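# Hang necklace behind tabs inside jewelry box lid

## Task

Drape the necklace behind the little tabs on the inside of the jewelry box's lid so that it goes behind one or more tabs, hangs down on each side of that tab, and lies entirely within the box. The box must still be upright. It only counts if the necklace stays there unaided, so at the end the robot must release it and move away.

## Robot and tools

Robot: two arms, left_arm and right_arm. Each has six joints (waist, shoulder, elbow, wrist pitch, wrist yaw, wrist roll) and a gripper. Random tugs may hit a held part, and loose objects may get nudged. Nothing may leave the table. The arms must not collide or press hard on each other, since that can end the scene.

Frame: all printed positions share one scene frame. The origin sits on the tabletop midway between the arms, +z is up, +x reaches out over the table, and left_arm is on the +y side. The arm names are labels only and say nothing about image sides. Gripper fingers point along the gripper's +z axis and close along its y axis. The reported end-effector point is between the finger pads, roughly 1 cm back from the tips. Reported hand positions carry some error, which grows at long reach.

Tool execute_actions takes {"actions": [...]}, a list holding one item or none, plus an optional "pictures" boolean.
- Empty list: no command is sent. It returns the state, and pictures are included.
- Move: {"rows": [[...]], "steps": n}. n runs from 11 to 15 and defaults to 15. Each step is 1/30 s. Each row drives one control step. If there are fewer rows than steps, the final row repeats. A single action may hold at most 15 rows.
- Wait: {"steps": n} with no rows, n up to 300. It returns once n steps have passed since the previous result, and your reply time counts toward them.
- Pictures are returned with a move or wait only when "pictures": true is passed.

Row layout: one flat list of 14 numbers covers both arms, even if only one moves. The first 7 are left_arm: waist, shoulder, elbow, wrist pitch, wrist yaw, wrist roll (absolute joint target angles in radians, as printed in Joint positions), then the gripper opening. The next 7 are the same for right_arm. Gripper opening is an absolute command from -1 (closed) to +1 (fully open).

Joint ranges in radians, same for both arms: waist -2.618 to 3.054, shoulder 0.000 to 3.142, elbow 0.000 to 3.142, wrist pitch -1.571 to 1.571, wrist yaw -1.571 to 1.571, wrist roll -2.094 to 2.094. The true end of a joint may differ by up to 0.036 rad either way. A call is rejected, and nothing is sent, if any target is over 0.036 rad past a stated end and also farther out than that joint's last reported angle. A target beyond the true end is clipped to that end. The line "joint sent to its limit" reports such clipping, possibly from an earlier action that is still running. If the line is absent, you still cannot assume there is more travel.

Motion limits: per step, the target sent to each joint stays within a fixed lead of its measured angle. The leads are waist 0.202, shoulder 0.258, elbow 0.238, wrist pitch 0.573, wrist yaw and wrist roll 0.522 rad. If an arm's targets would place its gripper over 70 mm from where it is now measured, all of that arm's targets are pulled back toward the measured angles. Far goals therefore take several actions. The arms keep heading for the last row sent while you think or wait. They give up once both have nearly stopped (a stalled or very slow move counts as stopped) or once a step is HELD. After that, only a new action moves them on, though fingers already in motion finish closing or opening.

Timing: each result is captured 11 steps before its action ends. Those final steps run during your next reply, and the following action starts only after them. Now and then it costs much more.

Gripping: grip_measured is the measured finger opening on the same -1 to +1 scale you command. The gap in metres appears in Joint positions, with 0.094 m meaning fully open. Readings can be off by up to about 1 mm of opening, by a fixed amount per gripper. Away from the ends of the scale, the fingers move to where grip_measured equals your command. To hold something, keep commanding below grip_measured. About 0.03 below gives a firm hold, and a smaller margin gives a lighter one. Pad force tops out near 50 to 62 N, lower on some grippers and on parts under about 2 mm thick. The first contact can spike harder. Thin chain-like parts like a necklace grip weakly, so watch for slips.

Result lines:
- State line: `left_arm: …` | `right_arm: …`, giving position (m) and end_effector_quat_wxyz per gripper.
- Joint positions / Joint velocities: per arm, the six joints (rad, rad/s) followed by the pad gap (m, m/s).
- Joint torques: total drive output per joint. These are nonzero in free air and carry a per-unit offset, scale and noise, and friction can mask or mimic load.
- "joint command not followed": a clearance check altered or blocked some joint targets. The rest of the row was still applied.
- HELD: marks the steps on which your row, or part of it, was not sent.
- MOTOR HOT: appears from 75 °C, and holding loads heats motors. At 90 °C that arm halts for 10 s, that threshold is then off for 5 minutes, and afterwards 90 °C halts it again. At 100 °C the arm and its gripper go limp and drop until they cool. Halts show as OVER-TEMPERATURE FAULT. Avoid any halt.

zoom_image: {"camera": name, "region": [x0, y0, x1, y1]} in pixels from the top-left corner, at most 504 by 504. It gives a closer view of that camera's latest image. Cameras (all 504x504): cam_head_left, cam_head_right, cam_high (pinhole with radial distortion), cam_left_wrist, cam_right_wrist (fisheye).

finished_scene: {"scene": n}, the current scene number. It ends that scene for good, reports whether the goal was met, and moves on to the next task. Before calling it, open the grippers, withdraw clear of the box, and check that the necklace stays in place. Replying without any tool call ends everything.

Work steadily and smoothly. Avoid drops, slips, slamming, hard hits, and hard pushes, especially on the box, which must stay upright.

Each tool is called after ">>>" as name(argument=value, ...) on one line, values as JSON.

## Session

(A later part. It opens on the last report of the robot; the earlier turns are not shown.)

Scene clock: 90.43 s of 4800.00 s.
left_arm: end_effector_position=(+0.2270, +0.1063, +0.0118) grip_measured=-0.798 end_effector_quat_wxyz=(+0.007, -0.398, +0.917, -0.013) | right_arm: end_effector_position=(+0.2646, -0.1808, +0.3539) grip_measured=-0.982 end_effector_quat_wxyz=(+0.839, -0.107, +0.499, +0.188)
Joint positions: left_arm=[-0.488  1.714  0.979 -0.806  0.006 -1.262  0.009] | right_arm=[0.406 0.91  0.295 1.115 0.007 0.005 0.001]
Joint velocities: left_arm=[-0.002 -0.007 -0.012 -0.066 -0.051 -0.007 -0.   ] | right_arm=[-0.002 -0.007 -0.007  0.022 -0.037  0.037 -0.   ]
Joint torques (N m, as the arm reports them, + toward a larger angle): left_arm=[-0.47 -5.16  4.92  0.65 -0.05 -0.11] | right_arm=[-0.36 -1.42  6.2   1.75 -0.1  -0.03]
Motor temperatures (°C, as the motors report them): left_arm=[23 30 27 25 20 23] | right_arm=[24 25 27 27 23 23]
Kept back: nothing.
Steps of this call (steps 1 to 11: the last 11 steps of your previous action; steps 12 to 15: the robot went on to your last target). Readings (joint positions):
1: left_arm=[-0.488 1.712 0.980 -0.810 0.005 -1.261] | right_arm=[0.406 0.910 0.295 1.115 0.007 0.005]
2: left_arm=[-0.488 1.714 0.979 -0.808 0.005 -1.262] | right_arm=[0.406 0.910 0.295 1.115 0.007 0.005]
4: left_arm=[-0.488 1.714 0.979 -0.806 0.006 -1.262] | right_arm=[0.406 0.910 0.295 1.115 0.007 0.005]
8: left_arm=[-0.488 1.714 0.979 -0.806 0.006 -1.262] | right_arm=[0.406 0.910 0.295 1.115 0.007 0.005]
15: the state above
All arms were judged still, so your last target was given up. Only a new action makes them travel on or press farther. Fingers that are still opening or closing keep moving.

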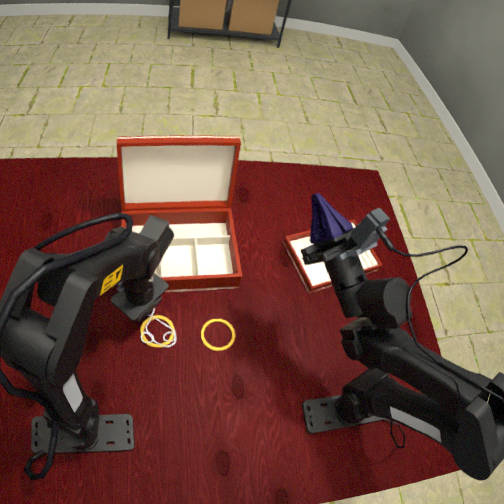

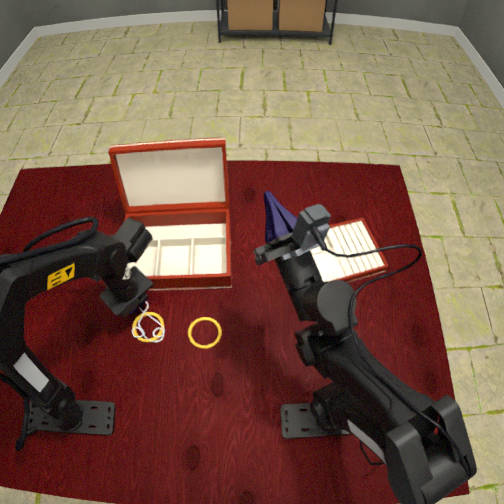

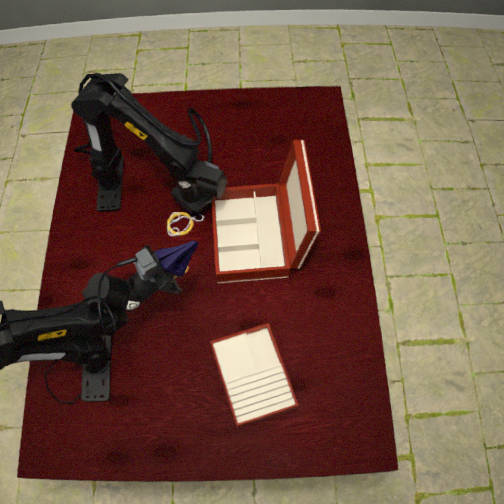

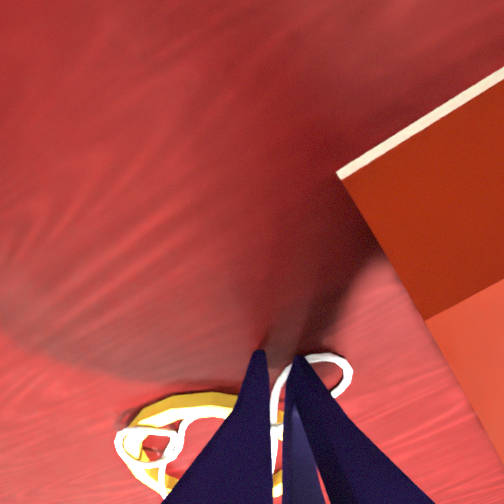

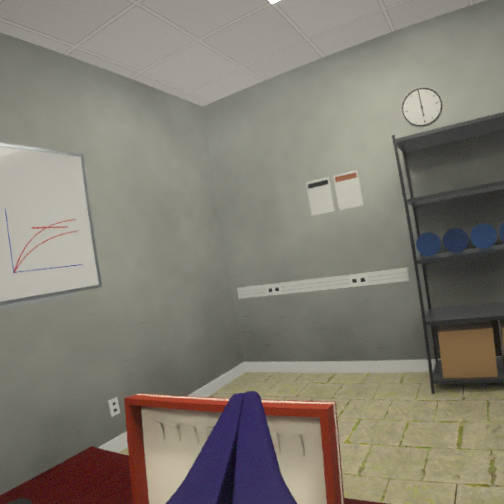

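>>> execute_actions(actions=[{"rows":[[-0.53,1.714,1.0,-0.81,0,-1.30,-0.8,0.4,0.9,0.3,1.1,0,0,-1]],"steps":15}])

>>> execute_actions(actions=[{"steps":15}], pictures=true)

Scene clock: 91.17 s of 4800.00 s.
left_arm: end_effector_position=(+0.2253, +0.0994, +0.0118) grip_measured=-0.798 end_effector_quat_wxyz=(+0.010, -0.394, +0.919, -0.015) | right_arm: end_effector_position=(+0.2646, -0.1808, +0.3539) grip_measured=-0.982 end_effector_quat_wxyz=(+0.839, -0.107, +0.499, +0.188)
Joint positions: left_arm=[-0.513  1.714  0.979 -0.8    0.005 -1.278  0.009] | right_arm=[0.406 0.91  0.295 1.115 0.007 0.005 0.001]
Joint velocities: left_arm=[-0.198 -0.017 -0.027  0.051 -0.007 -0.081 -0.   ] | right_arm=[-0.007  0.017 -0.002 -0.022 -0.081 -0.022 -0.001]
Joint torques (N m, as the arm reports them, + toward a larger angle): left_arm=[-0.43 -6.3   8.82  0.4  -0.02 -0.11] | right_arm=[-0.38 -1.7   6.41  1.73 -0.08 -0.06]
Motor temperatures (°C, as the motors report them): left_arm=[23 30 27 25 20 23] | right_arm=[24 25 27 27 23 23]
Steps of this call (steps 1 to 18: nothing new was sent; steps 19 to 22: the first 4 steps of this action). Readings (joint positions):
19: left_arm=[-0.491 1.714 0.979 -0.806 0.006 -1.266] | right_arm=[0.406 0.910 0.295 1.115 0.007 0.005]
20: left_arm=[-0.497 1.714 0.979 -0.804 0.005 -1.271] | right_arm=[0.406 0.910 0.295 1.115 0.007 0.005]
22: the state above

Scene clock: 91.67 s of 4800.00 s.
left_arm: end_effector_position=(+0.2242, +0.0970, +0.0119) grip_measured=-0.798 end_effector_quat_wxyz=(+0.010, -0.395, +0.918, -0.016) | right_arm: end_effector_position=(+0.2646, -0.1808, +0.3539) grip_measured=-0.982 end_effector_quat_wxyz=(+0.839, -0.107, +0.499, +0.188)
Joint positions: left_arm=[-0.522  1.714  0.979 -0.799  0.005 -1.291  0.009] | right_arm=[0.406 0.91  0.295 1.115 0.007 0.005 0.001]
Joint velocities: left_arm=[ 0.012  0.002 -0.002 -0.007  0.007 -0.051  0.   ] | right_arm=[-0.012 -0.007  0.002 -0.022 -0.007  0.007  0.001]
Joint torques (N m, as the arm reports them, + toward a larger angle): left_arm=[-0.57 -6.27  8.76  0.46 -0.03 -0.13] | right_arm=[-0.62 -1.43  6.4   1.73 -0.12 -0.06]
Motor temperatures (°C, as the motors report them): left_arm=[23 30 27 25 20 23] | right_arm=[24 25 27 27 23 23]
Kept back: nothing.
Steps of this call (steps 1 to 11: the last 11 steps of your previous action; steps 12 to 15: the robot went on to your last target). Readings (joint positions):
1: left_arm=[-0.518 1.714 0.979 -0.799 0.005 -1.281] | right_arm=[0.406 0.910 0.295 1.115 0.007 0.005]
2: left_arm=[-0.521 1.714 0.979 -0.799 0.005 -1.283] | right_arm=[0.406 0.910 0.295 1.115 0.007 0.005]
4: left_arm=[-0.522 1.714 0.979 -0.799 0.005 -1.286] | right_arm=[0.406 0.910 0.295 1.115 0.007 0.005]
8: left_arm=[-0.522 1.714 0.979 -0.799 0.005 -1.289] | right_arm=[0.406 0.910 0.295 1.115 0.007 0.005]
15: the state above

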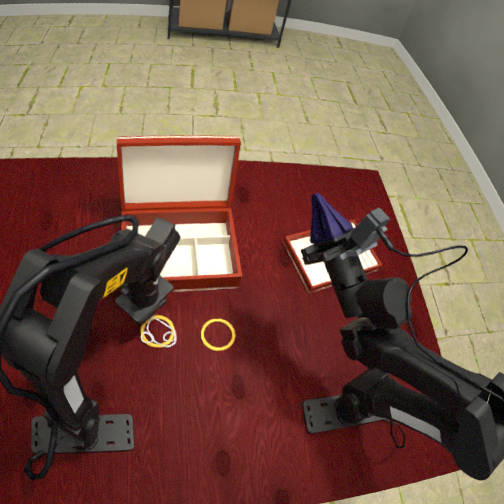

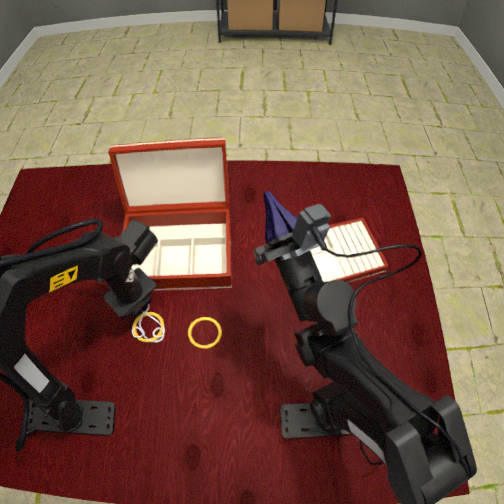

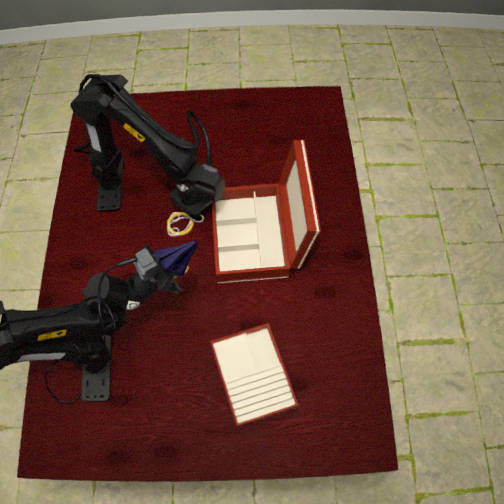

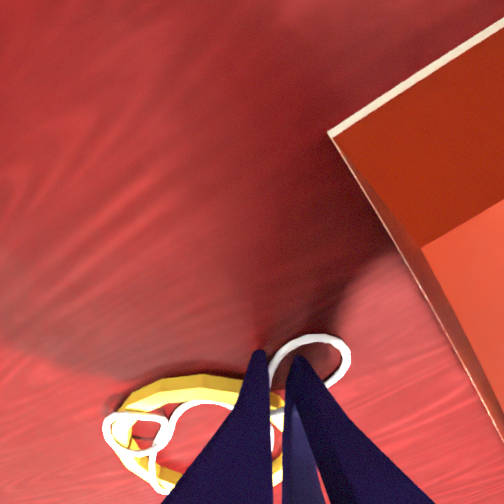

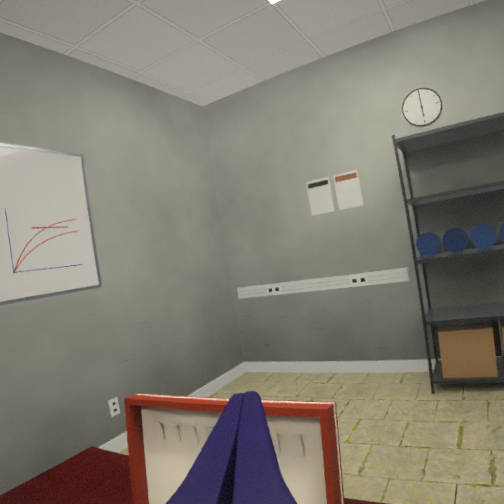

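>>> execute_actions(actions=[{"rows":[[-0.515,1.745,0.965,-0.79,0,-1.30,-0.8,0.4,0.9,0.3,1.1,0,0,-1]],"steps":15}])

>>> execute_actions(actions=[{"rows":[[-0.515,1.745,0.965,-0.79,0,-1.30,-1,0.4,0.9,0.3,1.1,0,0,-1]],"steps":15}])

>>> execute_actions(actions=[{"steps":12}], pictures=true)

Scene clock: 92.17 s of 4800.00 s.
left_arm: end_effector_position=(+0.2242, +0.0970, +0.0101) grip_measured=-0.798 end_effector_quat_wxyz=(+0.008, -0.396, +0.918, -0.014) | right_arm: end_effector_position=(+0.2646, -0.1808, +0.3539) grip_measured=-0.982 end_effector_quat_wxyz=(+0.839, -0.107, +0.499, +0.188)
Joint positions: left_arm=[-0.522  1.72   0.979 -0.797  0.005 -1.291  0.009] | right_arm=[0.406 0.91  0.295 1.115 0.007 0.005 0.001]
Joint velocities: left_arm=[-0.007 -0.017  0.017 -0.022  0.022  0.022  0.   ] | right_arm=[-0.007 -0.007 -0.022 -0.022  0.081 -0.037 -0.001]
Joint torques (N m, as the arm reports them, + toward a larger angle): left_arm=[ 0.54 -4.44  5.77  0.63 -0.03 -0.11] | right_arm=[-0.55 -1.69  6.14  1.76 -0.11 -0.05]
Motor temperatures (°C, as the motors report them): left_arm=[23 30 27 25 20 23] | right_arm=[24 25 27 27 23 23]
Steps of this call (steps 1 to 11: the robot went on to your last target; steps 12 to 15: the first 4 steps of this action). Readings (joint positions):
12: left_arm=[-0.522 1.715 0.979 -0.799 0.005 -1.291] | right_arm=[0.406 0.910 0.295 1.115 0.007 0.005]
13: left_arm=[-0.522 1.718 0.979 -0.798 0.005 -1.291] | right_arm=[0.406 0.910 0.295 1.115 0.007 0.005]
15: the state above

Scene clock: 92.67 s of 4800.00 s.
left_arm: end_effector_position=(+0.2238, +0.0972, +0.0101) grip_measured=-0.987 end_effector_quat_wxyz=(+0.008, -0.396, +0.918, -0.013) | right_arm: end_effector_position=(+0.2646, -0.1808, +0.3539) grip_measured=-0.982 end_effector_quat_wxyz=(+0.839, -0.107, +0.499, +0.188)
Joint positions: left_arm=[-0.522  1.72   0.979 -0.798  0.005 -1.291  0.001] | right_arm=[0.406 0.91  0.295 1.115 0.007 0.005 0.001]
Joint velocities: left_arm=[ 0.002  0.002 -0.022  0.007 -0.007  0.022 -0.001] | right_arm=[ 0.002 -0.002 -0.012 -0.037 -0.051 -0.007 -0.001]
Joint torques (N m, as the arm reports them, + toward a larger angle): left_arm=[ 0.56 -4.47  5.74  0.63 -0.02 -0.11] | right_arm=[-0.43 -1.79  6.37  1.78 -0.06 -0.04]
Motor temperatures (°C, as the motors report them): left_arm=[23 30 27 25 20 23] | right_arm=[24 25 27 27 23 23]
Steps of this call (steps 1 to 11: the last 11 steps of your previous action; steps 12 to 15: the first 4 steps of this action). Readings (joint positions):
12: left_arm=[-0.522 1.720 0.979 -0.797 0.005 -1.291] | right_arm=[0.406 0.910 0.295 1.115 0.007 0.005]
13: left_arm=[-0.522 1.720 0.979 -0.798 0.005 -1.291] | right_arm=[0.406 0.910 0.295 1.115 0.007 0.005]
15: the state above

Scene clock: 93.07 s of 4800.00 s.
left_arm: end_effector_position=(+0.2238, +0.0972, +0.0101) grip_measured=-0.987 end_effector_quat_wxyz=(+0.008, -0.396, +0.918, -0.013) | right_arm: end_effector_position=(+0.2646, -0.1808, +0.3539) grip_measured=-0.982 end_effector_quat_wxyz=(+0.839, -0.107, +0.499, +0.188)
Joint positions: left_arm=[-0.522  1.72   0.979 -0.798  0.005 -1.291  0.001] | right_arm=[0.406 0.91  0.295 1.115 0.007 0.005 0.001]
Joint velocities: left_arm=[-0.007 -0.007  0.002  0.051  0.007 -0.007 -0.   ] | right_arm=[-0.012  0.002 -0.007 -0.037  0.037 -0.007 -0.   ]
Joint torques (N m, as the arm reports them, + toward a larger angle): left_arm=[ 0.57 -4.49  5.75  0.64 -0.03 -0.11] | right_arm=[-0.4  -1.4   6.21  1.76 -0.11 -0.04]
Motor temperatures (°C, as the motors report them): left_arm=[23 30 27 25 20 23] | right_arm=[24 25 27 27 23 23]
Kept back: nothing.
Steps of this call (steps 1 to 11: the last 11 steps of your previous action; step 12: the robot went on to your last target). Readings (joint positions):
1: left_arm=[-0.522 1.720 0.979 -0.798 0.005 -1.291] | right_arm=[0.406 0.910 0.295 1.115 0.007 0.005]
2: left_arm=[-0.522 1.720 0.979 -0.798 0.005 -1.291] | right_arm=[0.406 0.910 0.295 1.115 0.007 0.005]
4: left_arm=[-0.522 1.720 0.979 -0.798 0.005 -1.291] | right_arm=[0.406 0.910 0.295 1.115 0.007 0.005]
8: left_arm=[-0.522 1.720 0.979 -0.798 0.005 -1.291] | right_arm=[0.406 0.910 0.295 1.115 0.007 0.005]
12: the state above

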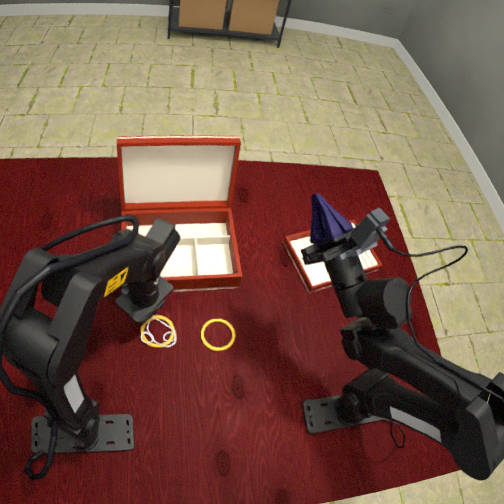

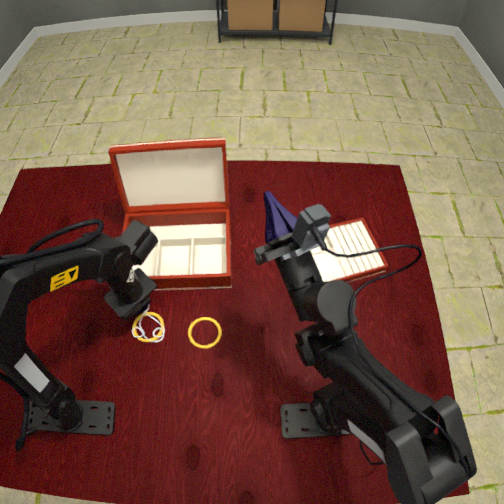

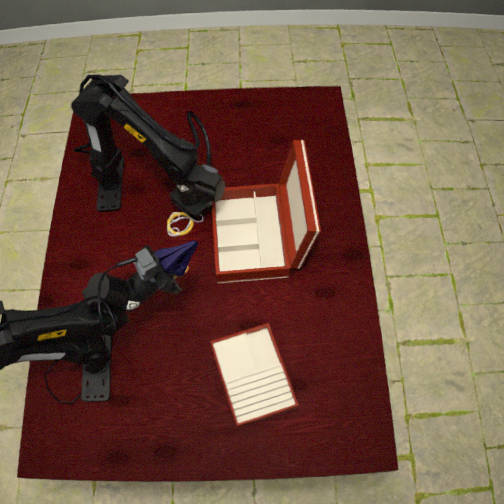

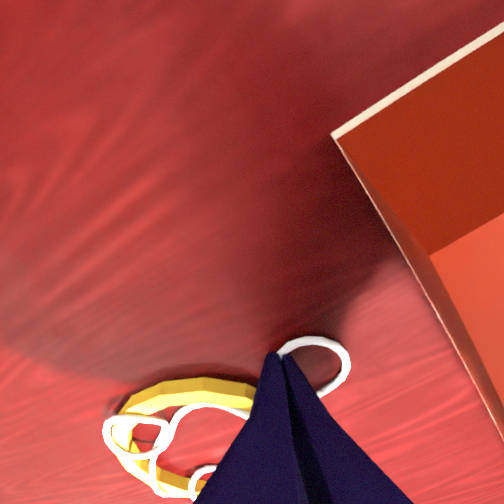

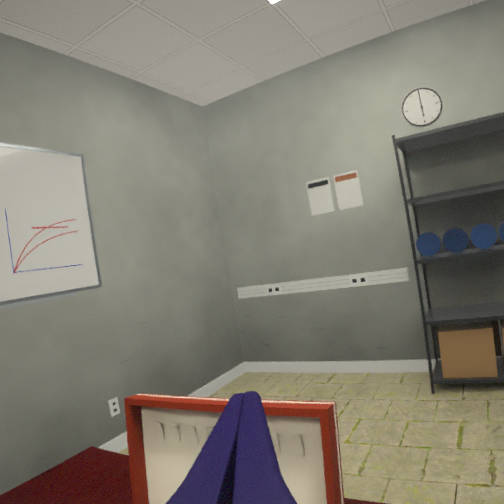

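>>> execute_actions(actions=[{"rows":[[-0.55,1.6,1.05,-0.95,0,-1.2,-1,0.6,0.9,0.3,1.1,0,0,-1],[-0.58,1.5,1.15,-1.1,0,-1.0,-1,0.8,0.9,0.25,1.1,0,0,-1],[-0.58,1.5,1.15,-1.1,0,-1.0,-1,0.8,0.9,0.25,1.1,0,0,-1],[-0.58,1.5,1.15,-1.1,0,-1.0,-1,0.8,0.9,0.25,1.1,0,0,-1],[-0.58,1.5,1.15,-1.1,0,-1.0,-1,0.8,0.9,0.25,1.1,0,0,-1],[-0.62,1.42,1.4,-1.35,0,-0.7,-1,1.0,0.95,0.2,1.1,0,0,-1]],"steps":15}])

>>> execute_actions(actions=[{"rows":[[-0.845,1.39,1.85,-1.57,0,-0.32,-1,1.05,1.0,0.2,1.1,0,0,-1]],"steps":15}])

>>> execute_actions(actions=[{"steps":40}], pictures=true)

Scene clock: 93.93 s of 4800.00 s.
left_arm: end_effector_position=(+0.2186, +0.0917, +0.0517) grip_measured=-0.987 end_effector_quat_wxyz=(+0.019, -0.329, +0.944, -0.025) | right_arm: end_effector_position=(+0.2267, -0.1189, +0.3458) grip_measured=-0.982 end_effector_quat_wxyz=(+0.807, -0.164, +0.491, +0.283)
Joint positions: left_arm=[-0.548  1.618  1.044 -0.934  0.005 -1.175  0.001] | right_arm=[0.646 0.91  0.277 1.114 0.019 0.005 0.001]
Joint velocities: left_arm=[-0.305 -1.16   0.921 -1.092  0.066  0.96  -0.001] | right_arm=[ 2.112 -0.022 -0.237 -0.081 -0.081 -0.007 -0.   ]
Joint torques (N m, as the arm reports them, + toward a larger angle): left_arm=[-0.74 -8.67 11.23  0.69 -0.01  0.04] | right_arm=[-0.31 -1.74  5.29  1.93 -0.1  -0.15]
Motor temperatures (°C, as the motors report them): left_arm=[23 30 27 25 20 23] | right_arm=[24 25 27 27 23 23]
Steps of this call (steps 1 to 15: the robot went on to your last target; steps 16 to 22: nothing new was sent; steps 23 to 26: the first 4 steps of this action). Readings (joint positions):
23: left_arm=[-0.524 1.711 0.983 -0.812 0.005 -1.280] | right_arm=[0.433 0.910 0.295 1.115 0.024 0.005]
24: left_arm=[-0.528 1.690 0.995 -0.850 0.005 -1.248] | right_arm=[0.499 0.910 0.292 1.116 0.027 0.005]
26: the state above

Scene clock: 94.43 s of 4800.00 s.
left_arm: end_effector_position=(+0.1837, +0.0379, +0.2413) grip_measured=-0.987 end_effector_quat_wxyz=(+0.123, +0.090, +0.984, -0.090) | right_arm: end_effector_position=(+0.1374, -0.0274, +0.2922) grip_measured=-0.982 end_effector_quat_wxyz=(+0.700, -0.295, +0.497, +0.419)
Joint positions: left_arm=[-0.776  1.425  1.586 -1.426 -0.003 -0.549  0.001] | right_arm=[ 1.037  0.979  0.207  1.111 -0.002  0.005  0.001]
Joint velocities: left_arm=[-1.336 -0.017  1.912 -0.842  0.154  1.326  0.001] | right_arm=[ 0.164  0.252  0.002 -0.051 -0.022  0.066  0.001]
Joint torques (N m, as the arm reports them, + toward a larger angle): left_arm=[ 1.56 -6.59 11.29  1.05 -0.21  0.  ] | right_arm=[ 0.23 -0.55  5.32  2.06 -0.06 -0.07]
Motor temperatures (°C, as the motors report them): left_arm=[23 30 27 25 20 23] | right_arm=[24 25 27 27 23 23]
Steps of this call (steps 1 to 11: the last 11 steps of your previous action; steps 12 to 15: the first 4 steps of this action). Readings (joint positions):
12: left_arm=[-0.630 1.410 1.428 -1.306 -0.004 -0.714] | right_arm=[1.001 0.946 0.207 1.107 -0.003 0.005]
13: left_arm=[-0.672 1.422 1.473 -1.363 -0.008 -0.652] | right_arm=[1.016 0.958 0.207 1.113 -0.002 0.005]
15: the state above

Scene clock: 95.77 s of 4800.00 s.
left_arm: end_effector_position=(+0.1600, +0.0295, +0.3216) grip_measured=-0.987 end_effector_quat_wxyz=(+0.200, +0.228, +0.944, -0.132) | right_arm: end_effector_position=(+0.1370, -0.0251, +0.2888) grip_measured=-0.982 end_effector_quat_wxyz=(+0.696, -0.298, +0.501, +0.419)
Joint positions: left_arm=[-0.849  1.38   1.847 -1.554  0.008 -0.331  0.001] | right_arm=[ 1.041  0.988  0.207  1.108 -0.002  0.005  0.001]
Joint velocities: left_arm=[ 0.017  0.007 -0.017  0.022 -0.022 -0.051 -0.001] | right_arm=[ 0.007  0.007 -0.002  0.007 -0.022  0.037 -0.001]
Joint torques (N m, as the arm reports them, + toward a larger angle): left_arm=[ 0.29 -2.36  7.05  1.23 -0.07  0.06] | right_arm=[ 0.82 -0.19  5.34  2.05 -0.01 -0.09]
Motor temperatures (°C, as the motors report them): left_arm=[23 30 27 25 20 23] | right_arm=[24 25 27 27 23 23]
Kept back: nothing.
Steps of this call (steps 1 to 11: the last 11 steps of your previous action; steps 12 to 30: the robot went on to your last target; steps 31 to 40: nothing new was sent). Readings (joint positions):
1: left_arm=[-0.814 1.425 1.655 -1.451 0.002 -0.507] | right_arm=[1.040 0.985 0.207 1.109 -0.002 0.005]
2: left_arm=[-0.837 1.424 1.725 -1.467 0.007 -0.471] | right_arm=[1.041 0.988 0.207 1.108 -0.002 0.005]
4: left_arm=[-0.849 1.407 1.815 -1.473 0.009 -0.419] | right_arm=[1.041 0.988 0.207 1.108 -0.002 0.005]
8: left_arm=[-0.849 1.375 1.847 -1.510 0.008 -0.367] | right_arm=[1.041 0.988 0.207 1.108 -0.002 0.005]
40: the state above
All arms were judged still, so your last target was given up. Only a new action makes them travel on or press farther. Fingers that are still opening or closing keep moving.

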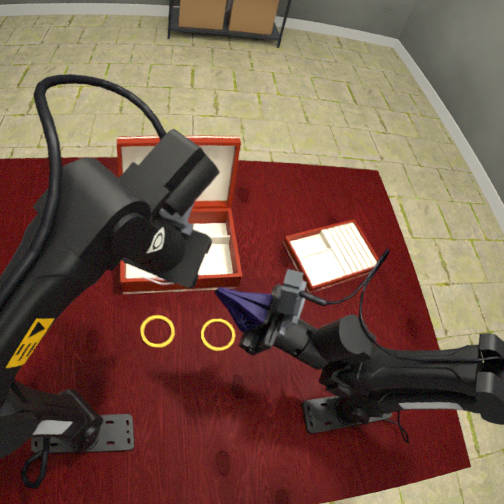

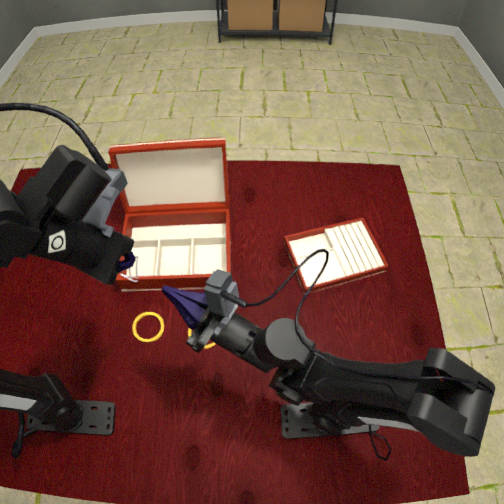

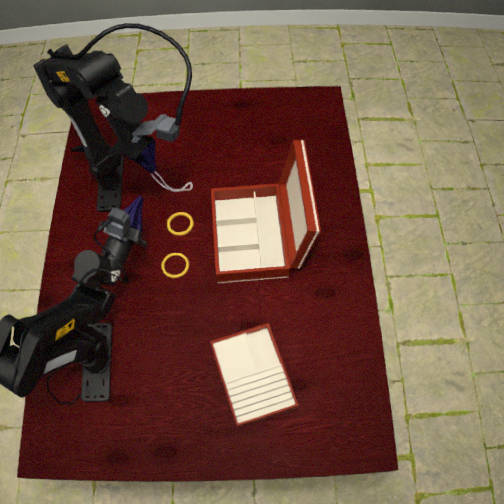

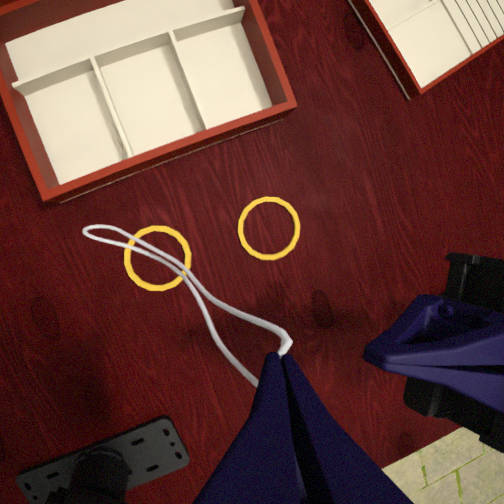

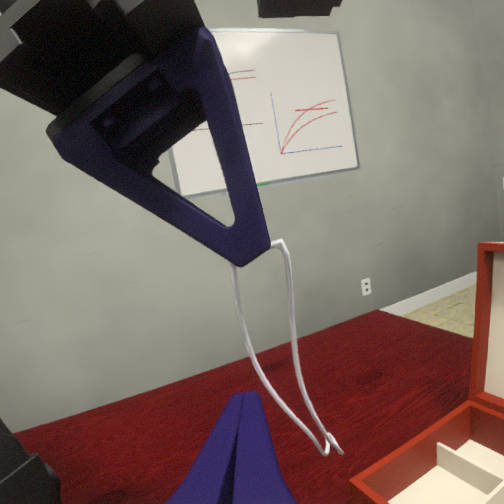

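>>> execute_actions(actions=[{"rows":[[-0.845,1.39,1.85,-1.57,0,-0.32,-1,1.05,1.1,0.25,1.1,0,0,-1]],"steps":15}])

>>> execute_actions(actions=[{"steps":20}], pictures=true)

Scene clock: 96.27 s of 4800.00 s.
left_arm: end_effector_position=(+0.1599, +0.0295, +0.3216) grip_measured=-0.987 end_effector_quat_wxyz=(+0.200, +0.228, +0.944, -0.132) | right_arm: end_effector_position=(+0.1441, -0.0119, +0.2754) grip_measured=-0.982 end_effector_quat_wxyz=(+0.683, -0.309, +0.518, +0.411)
Joint positions: left_arm=[-0.849  1.38   1.847 -1.554  0.008 -0.331  0.001] | right_arm=[ 1.041  1.074  0.232  1.117 -0.002  0.005  0.001]
Joint velocities: left_arm=[ 0.007  0.007 -0.002  0.007 -0.037  0.007 -0.001] | right_arm=[ 0.017  0.427  0.051 -0.125 -0.037  0.022 -0.   ]
Joint torques (N m, as the arm reports them, + toward a larger angle): left_arm=[ 0.3  -2.38  7.04  1.25 -0.07  0.06] | right_arm=[ 0.59 -1.96  6.52  2.14  0.04 -0.05]
Motor temperatures (°C, as the motors report them): left_arm=[23 30 27 25 20 23] | right_arm=[24 25 27 27 23 23]
Steps of this call (steps 1 to 11: nothing new was sent; steps 12 to 15: the first 4 steps of this action). Readings (joint positions):
12: left_arm=[-0.849 1.380 1.847 -1.554 0.008 -0.331] | right_arm=[1.041 1.000 0.209 1.114 -0.002 0.005]
13: left_arm=[-0.849 1.380 1.847 -1.554 0.008 -0.331] | right_arm=[1.041 1.027 0.219 1.120 -0.002 0.005]
15: the state above

Scene clock: 96.93 s of 4800.00 s.
left_arm: end_effector_position=(+0.1599, +0.0295, +0.3216) grip_measured=-0.987 end_effector_quat_wxyz=(+0.200, +0.228, +0.944, -0.132) | right_arm: end_effector_position=(+0.1456, -0.0091, +0.2679) grip_measured=-0.982 end_effector_quat_wxyz=(+0.677, -0.314, +0.527, +0.407)
Joint positions: left_arm=[-0.849  1.38   1.847 -1.554  0.008 -0.331  0.001] | right_arm=[ 1.041  1.091  0.232  1.108 -0.002  0.005  0.001]
Joint velocities: left_arm=[ 0.017 -0.002  0.002  0.007  0.037  0.007  0.001] | right_arm=[-0.012 -0.002 -0.017 -0.022 -0.037  0.051  0.001]
Joint torques (N m, as the arm reports them, + toward a larger angle): left_arm=[ 0.29 -2.37  6.99  1.23 -0.06  0.05] | right_arm=[ 0.88 -1.18  6.91  2.15  0.   -0.04]
Motor temperatures (°C, as the motors report them): left_arm=[23 30 27 25 20 23] | right_arm=[24 25 27 27 23 23]
Kept back: nothing.
Steps of this call (steps 1 to 11: the last 11 steps of your previous action; steps 12 to 20: the robot went on to your last target). Readings (joint positions):
1: left_arm=[-0.849 1.380 1.847 -1.554 0.008 -0.331] | right_arm=[1.041 1.085 0.232 1.114 -0.002 0.005]
2: left_arm=[-0.849 1.380 1.847 -1.554 0.008 -0.331] | right_arm=[1.041 1.090 0.232 1.109 -0.002 0.005]
4: left_arm=[-0.849 1.380 1.847 -1.554 0.008 -0.331] | right_arm=[1.041 1.091 0.232 1.107 -0.002 0.005]
8: left_arm=[-0.849 1.380 1.847 -1.554 0.008 -0.331] | right_arm=[1.041 1.091 0.232 1.108 -0.002 0.005]
20: the state above

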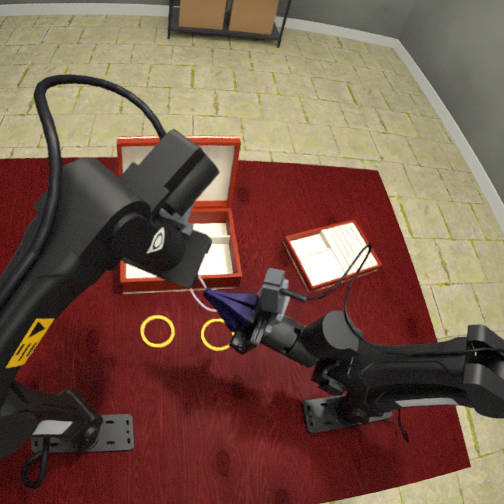

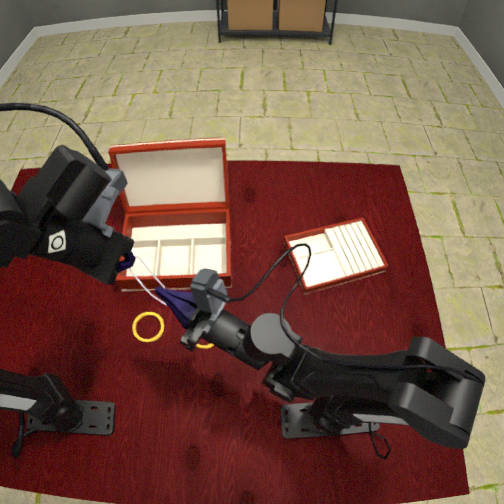

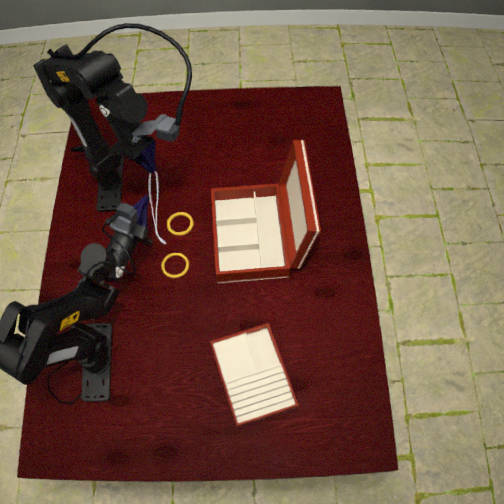

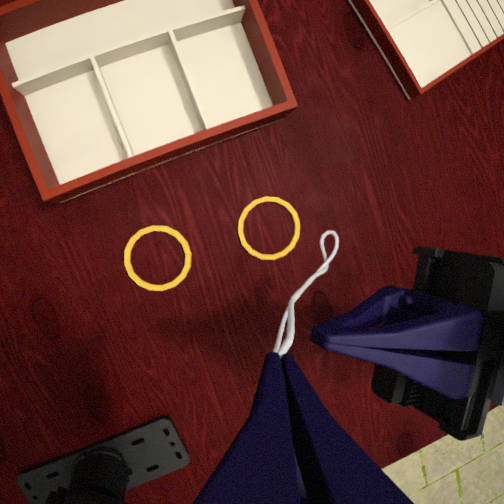

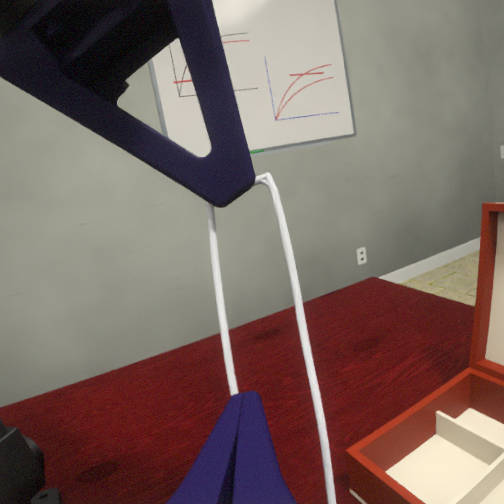

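Still swinging; wait.

>>> execute_actions(actions=[{"steps":60}], pictures=true)

Scene clock: 98.93 s of 4800.00 s.
left_arm: end_effector_position=(+0.1599, +0.0295, +0.3216) grip_measured=-0.987 end_effector_quat_wxyz=(+0.200, +0.228, +0.944, -0.132) | right_arm: end_effector_position=(+0.1456, -0.0091, +0.2679) grip_measured=-0.982 end_effector_quat_wxyz=(+0.677, -0.314, +0.527, +0.407)
Joint positions: left_arm=[-0.849  1.38   1.847 -1.554  0.008 -0.331  0.001] | right_arm=[ 1.041  1.091  0.232  1.108 -0.002  0.005  0.001]
Joint velocities: left_arm=[-0.007 -0.012  0.007  0.022 -0.037 -0.007  0.001] | right_arm=[ 0.007 -0.002 -0.007 -0.022 -0.007 -0.022 -0.001]
Joint torques (N m, as the arm reports them, + toward a larger angle): left_arm=[ 0.27 -2.37  6.98  1.24 -0.07  0.04] | right_arm=[ 0.87 -1.14  6.63  2.11  0.01 -0.07]
Motor temperatures (°C, as the motors report them): left_arm=[23 29 27 25 20 23] | right_arm=[24 25 27 27 23 23]
Kept back: nothing.
Steps of this call (steps 1 to 15: the robot went on to your last target; steps 16 to 60: nothing new was sent). Readings (joint positions):
1: left_arm=[-0.849 1.380 1.847 -1.554 0.008 -0.331] | right_arm=[1.041 1.091 0.232 1.108 -0.002 0.005]
2: left_arm=[-0.849 1.380 1.847 -1.554 0.008 -0.331] | right_arm=[1.041 1.091 0.232 1.108 -0.002 0.005]
4: left_arm=[-0.849 1.380 1.847 -1.554 0.008 -0.331] | right_arm=[1.041 1.091 0.232 1.108 -0.002 0.005]
8: left_arm=[-0.849 1.380 1.847 -1.554 0.008 -0.331] | right_arm=[1.041 1.091 0.232 1.108 -0.002 0.005]
60: the state above
All arms were judged still, so your last target was given up. Only a new action makes them travel on or press farther. Fingers that are still opening or closing keep moving.

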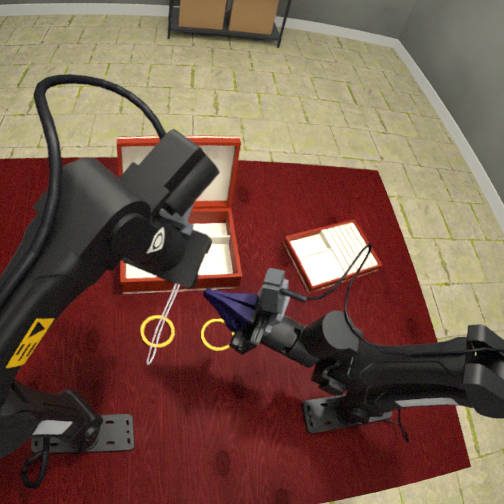

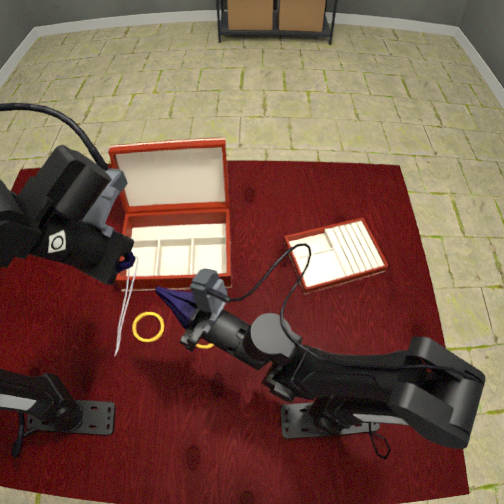

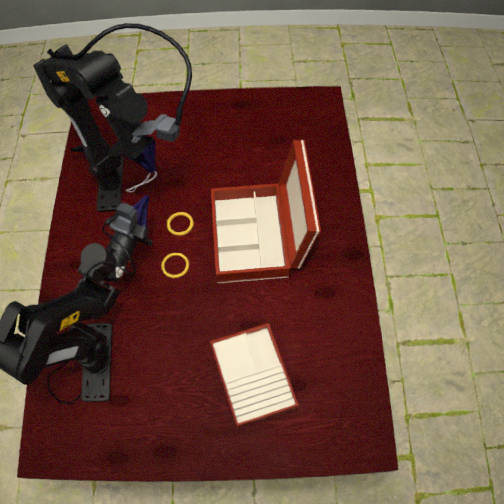

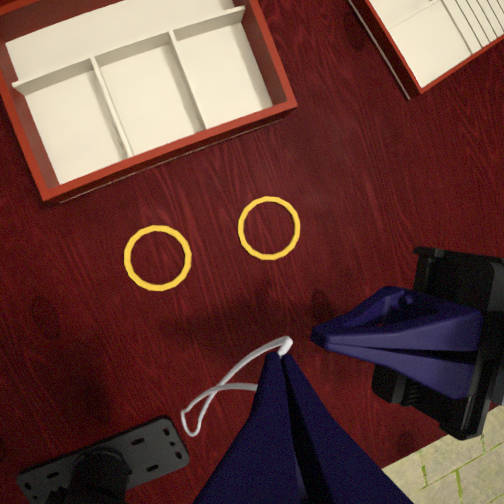

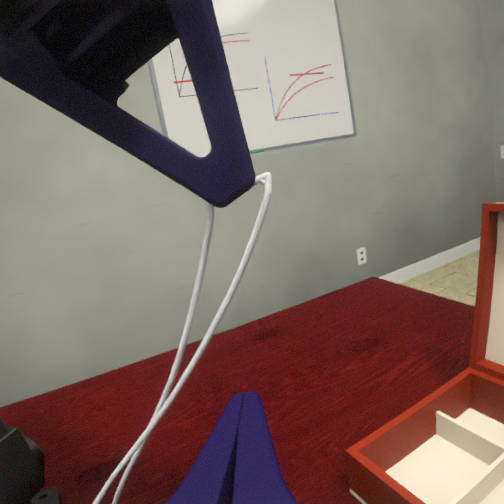

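>>> execute_actions(actions=[{"rows":[[-0.845,1.39,1.85,-1.57,0,-0.32,-1,1.05,1.2,0.33,1.14,0,0,-1]],"steps":15}])

>>> execute_actions(actions=[{"steps":60}], pictures=true)

Scene clock: 99.63 s of 4800.00 s.
left_arm: end_effector_position=(+0.1599, +0.0295, +0.3216) grip_measured=-0.987 end_effector_quat_wxyz=(+0.200, +0.228, +0.944, -0.132) | right_arm: end_effector_position=(+0.1543, +0.0070, +0.2749) grip_measured=-0.982 end_effector_quat_wxyz=(+0.677, -0.314, +0.527, +0.407)
Joint positions: left_arm=[-0.849  1.38   1.847 -1.554  0.008 -0.331  0.001] | right_arm=[ 1.041  1.178  0.303  1.126 -0.002  0.005  0.001]
Joint velocities: left_arm=[-0.007  0.007  0.007  0.037 -0.051 -0.022 -0.   ] | right_arm=[-0.007  0.369  0.359  0.11   0.022  0.037 -0.002]
Joint torques (N m, as the arm reports them, + toward a larger angle): left_arm=[ 0.31 -2.34  7.    1.24 -0.07  0.05] | right_arm=[ 0.85 -2.83  5.94  2.16  0.03 -0.09]
Motor temperatures (°C, as the motors report them): left_arm=[23 29 27 25 20 23] | right_arm=[24 25 27 28 23 23]
Steps of this call (steps 1 to 17: nothing new was sent; steps 18 to 21: the first 4 steps of this action). Readings (joint positions):
18: left_arm=[-0.849 1.380 1.847 -1.554 0.008 -0.331] | right_arm=[1.041 1.103 0.240 1.113 -0.002 0.005]
19: left_arm=[-0.849 1.380 1.847 -1.554 0.008 -0.331] | right_arm=[1.041 1.132 0.263 1.120 -0.002 0.005]
21: the state above

Scene clock: 101.63 s of 4800.00 s.
left_arm: end_effector_position=(+0.1599, +0.0295, +0.3216) grip_measured=-0.987 end_effector_quat_wxyz=(+0.200, +0.229, +0.944, -0.132) | right_arm: end_effector_position=(+0.1550, +0.0083, +0.2799) grip_measured=-0.982 end_effector_quat_wxyz=(+0.681, -0.310, +0.521, +0.410)
Joint positions: left_arm=[-0.849  1.38   1.847 -1.554  0.008 -0.331  0.001] | right_arm=[ 1.041  1.188  0.314  1.141 -0.002  0.005  0.001]
Joint velocities: left_arm=[-0.002 -0.007 -0.012 -0.051  0.022  0.022  0.   ] | right_arm=[ 0.007 -0.007 -0.007  0.007  0.037  0.066 -0.   ]
Joint torques (N m, as the arm reports them, + toward a larger angle): left_arm=[ 0.33 -2.35  6.99  1.23 -0.07  0.06] | right_arm=[ 0.77 -1.78  6.71  2.16 -0.03 -0.07]
Motor temperatures (°C, as the motors report them): left_arm=[23 29 27 25 20 23] | right_arm=[24 25 27 28 23 23]
Kept back: nothing.
Steps of this call (steps 1 to 11: the last 11 steps of your previous action; steps 12 to 30: the robot went on to your last target; steps 31 to 60: nothing new was sent). Readings (joint positions):
1: left_arm=[-0.849 1.380 1.847 -1.554 0.008 -0.331] | right_arm=[1.041 1.186 0.311 1.128 -0.002 0.005]
2: left_arm=[-0.849 1.380 1.847 -1.554 0.008 -0.331] | right_arm=[1.041 1.188 0.314 1.130 -0.002 0.005]
4: left_arm=[-0.849 1.380 1.847 -1.554 0.008 -0.331] | right_arm=[1.041 1.188 0.314 1.135 -0.002 0.005]
8: left_arm=[-0.849 1.380 1.847 -1.554 0.008 -0.331] | right_arm=[1.041 1.188 0.314 1.139 -0.002 0.005]
60: the state above
All arms were judged still, so your last target was given up. Only a new action makes them travel on or press farther. Fingers that are still opening or closing keep moving.

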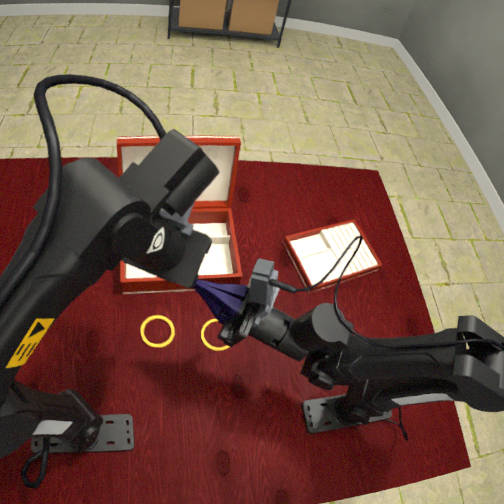

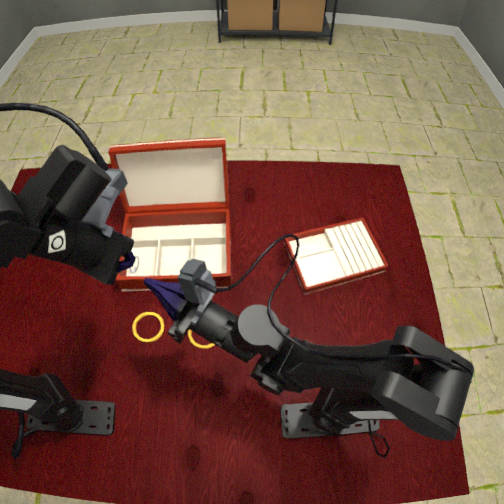

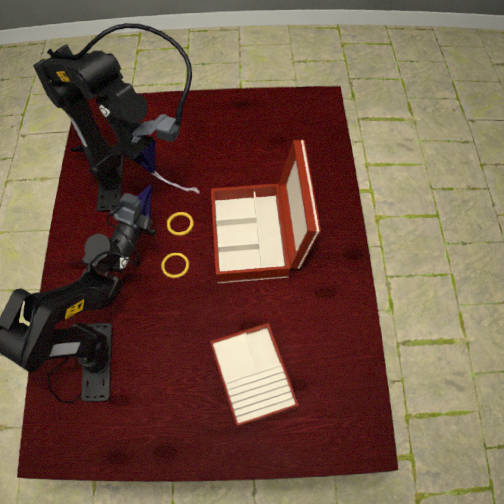

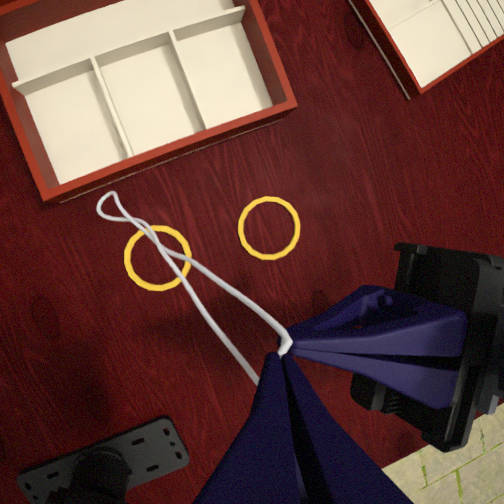

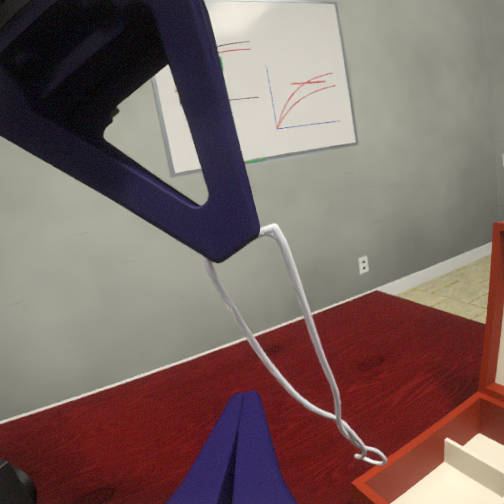

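>>> execute_actions(actions=[{"steps":75}], pictures=true)

Scene clock: 104.13 s of 4800.00 s.
left_arm: end_effector_position=(+0.1599, +0.0295, +0.3216) grip_measured=-0.987 end_effector_quat_wxyz=(+0.200, +0.229, +0.944, -0.132) | right_arm: end_effector_position=(+0.1550, +0.0083, +0.2799) grip_measured=-0.982 end_effector_quat_wxyz=(+0.681, -0.310, +0.521, +0.410)
Joint positions: left_arm=[-0.849  1.38   1.847 -1.554  0.008 -0.331  0.001] | right_arm=[ 1.041  1.188  0.314  1.141 -0.002  0.005  0.001]
Joint velocities: left_arm=[ 0.007 -0.002 -0.012  0.007  0.007  0.022  0.   ] | right_arm=[-0.002 -0.017 -0.002 -0.022 -0.051 -0.022  0.   ]
Joint torques (N m, as the arm reports them, + toward a larger angle): left_arm=[ 0.31 -2.36  7.    1.24 -0.06  0.05] | right_arm=[ 0.95 -1.88  6.59  2.2  -0.03 -0.08]
Motor temperatures (°C, as the motors report them): left_arm=[23 29 27 25 20 23] | right_arm=[24 25 27 28 23 23]
Kept back: nothing.
Steps of this call (steps 1 to 75: nothing new was sent). Readings (joint positions):
1: left_arm=[-0.849 1.380 1.847 -1.554 0.008 -0.331] | right_arm=[1.041 1.188 0.314 1.141 -0.002 0.005]
2: left_arm=[-0.849 1.380 1.847 -1.554 0.008 -0.331] | right_arm=[1.041 1.188 0.314 1.141 -0.002 0.005]
4: left_arm=[-0.849 1.380 1.847 -1.554 0.008 -0.331] | right_arm=[1.041 1.188 0.314 1.141 -0.002 0.005]
8: left_arm=[-0.849 1.380 1.847 -1.554 0.008 -0.331] | right_arm=[1.041 1.188 0.314 1.141 -0.002 0.005]
75: the state above

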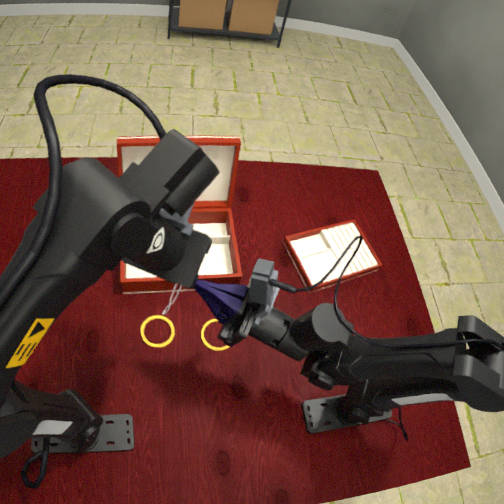

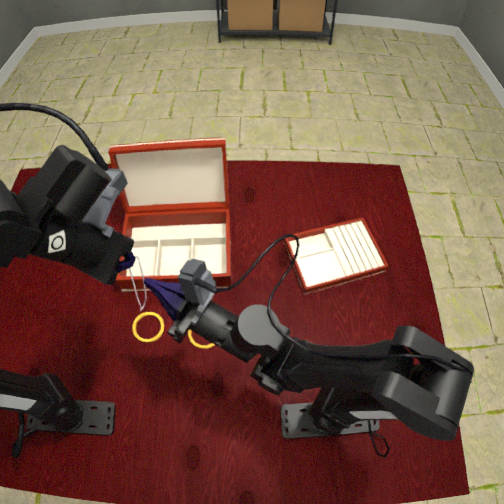

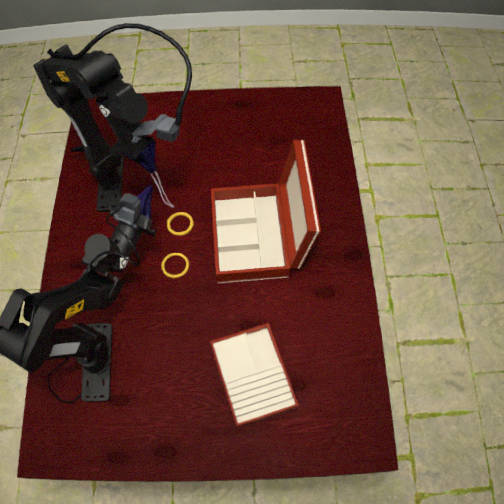

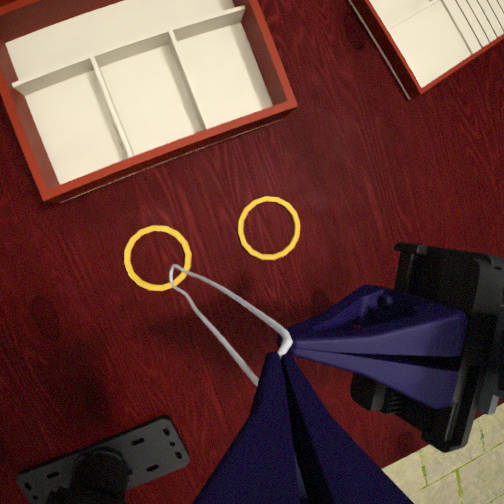

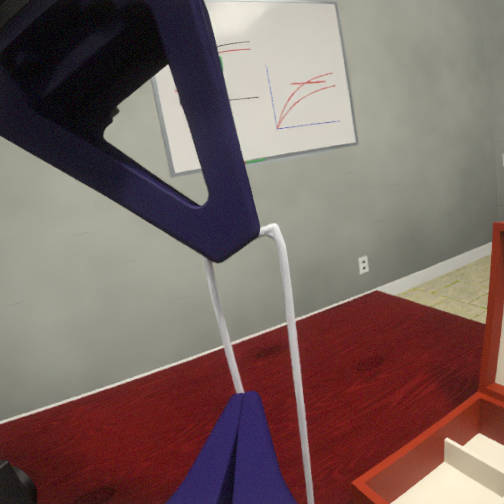

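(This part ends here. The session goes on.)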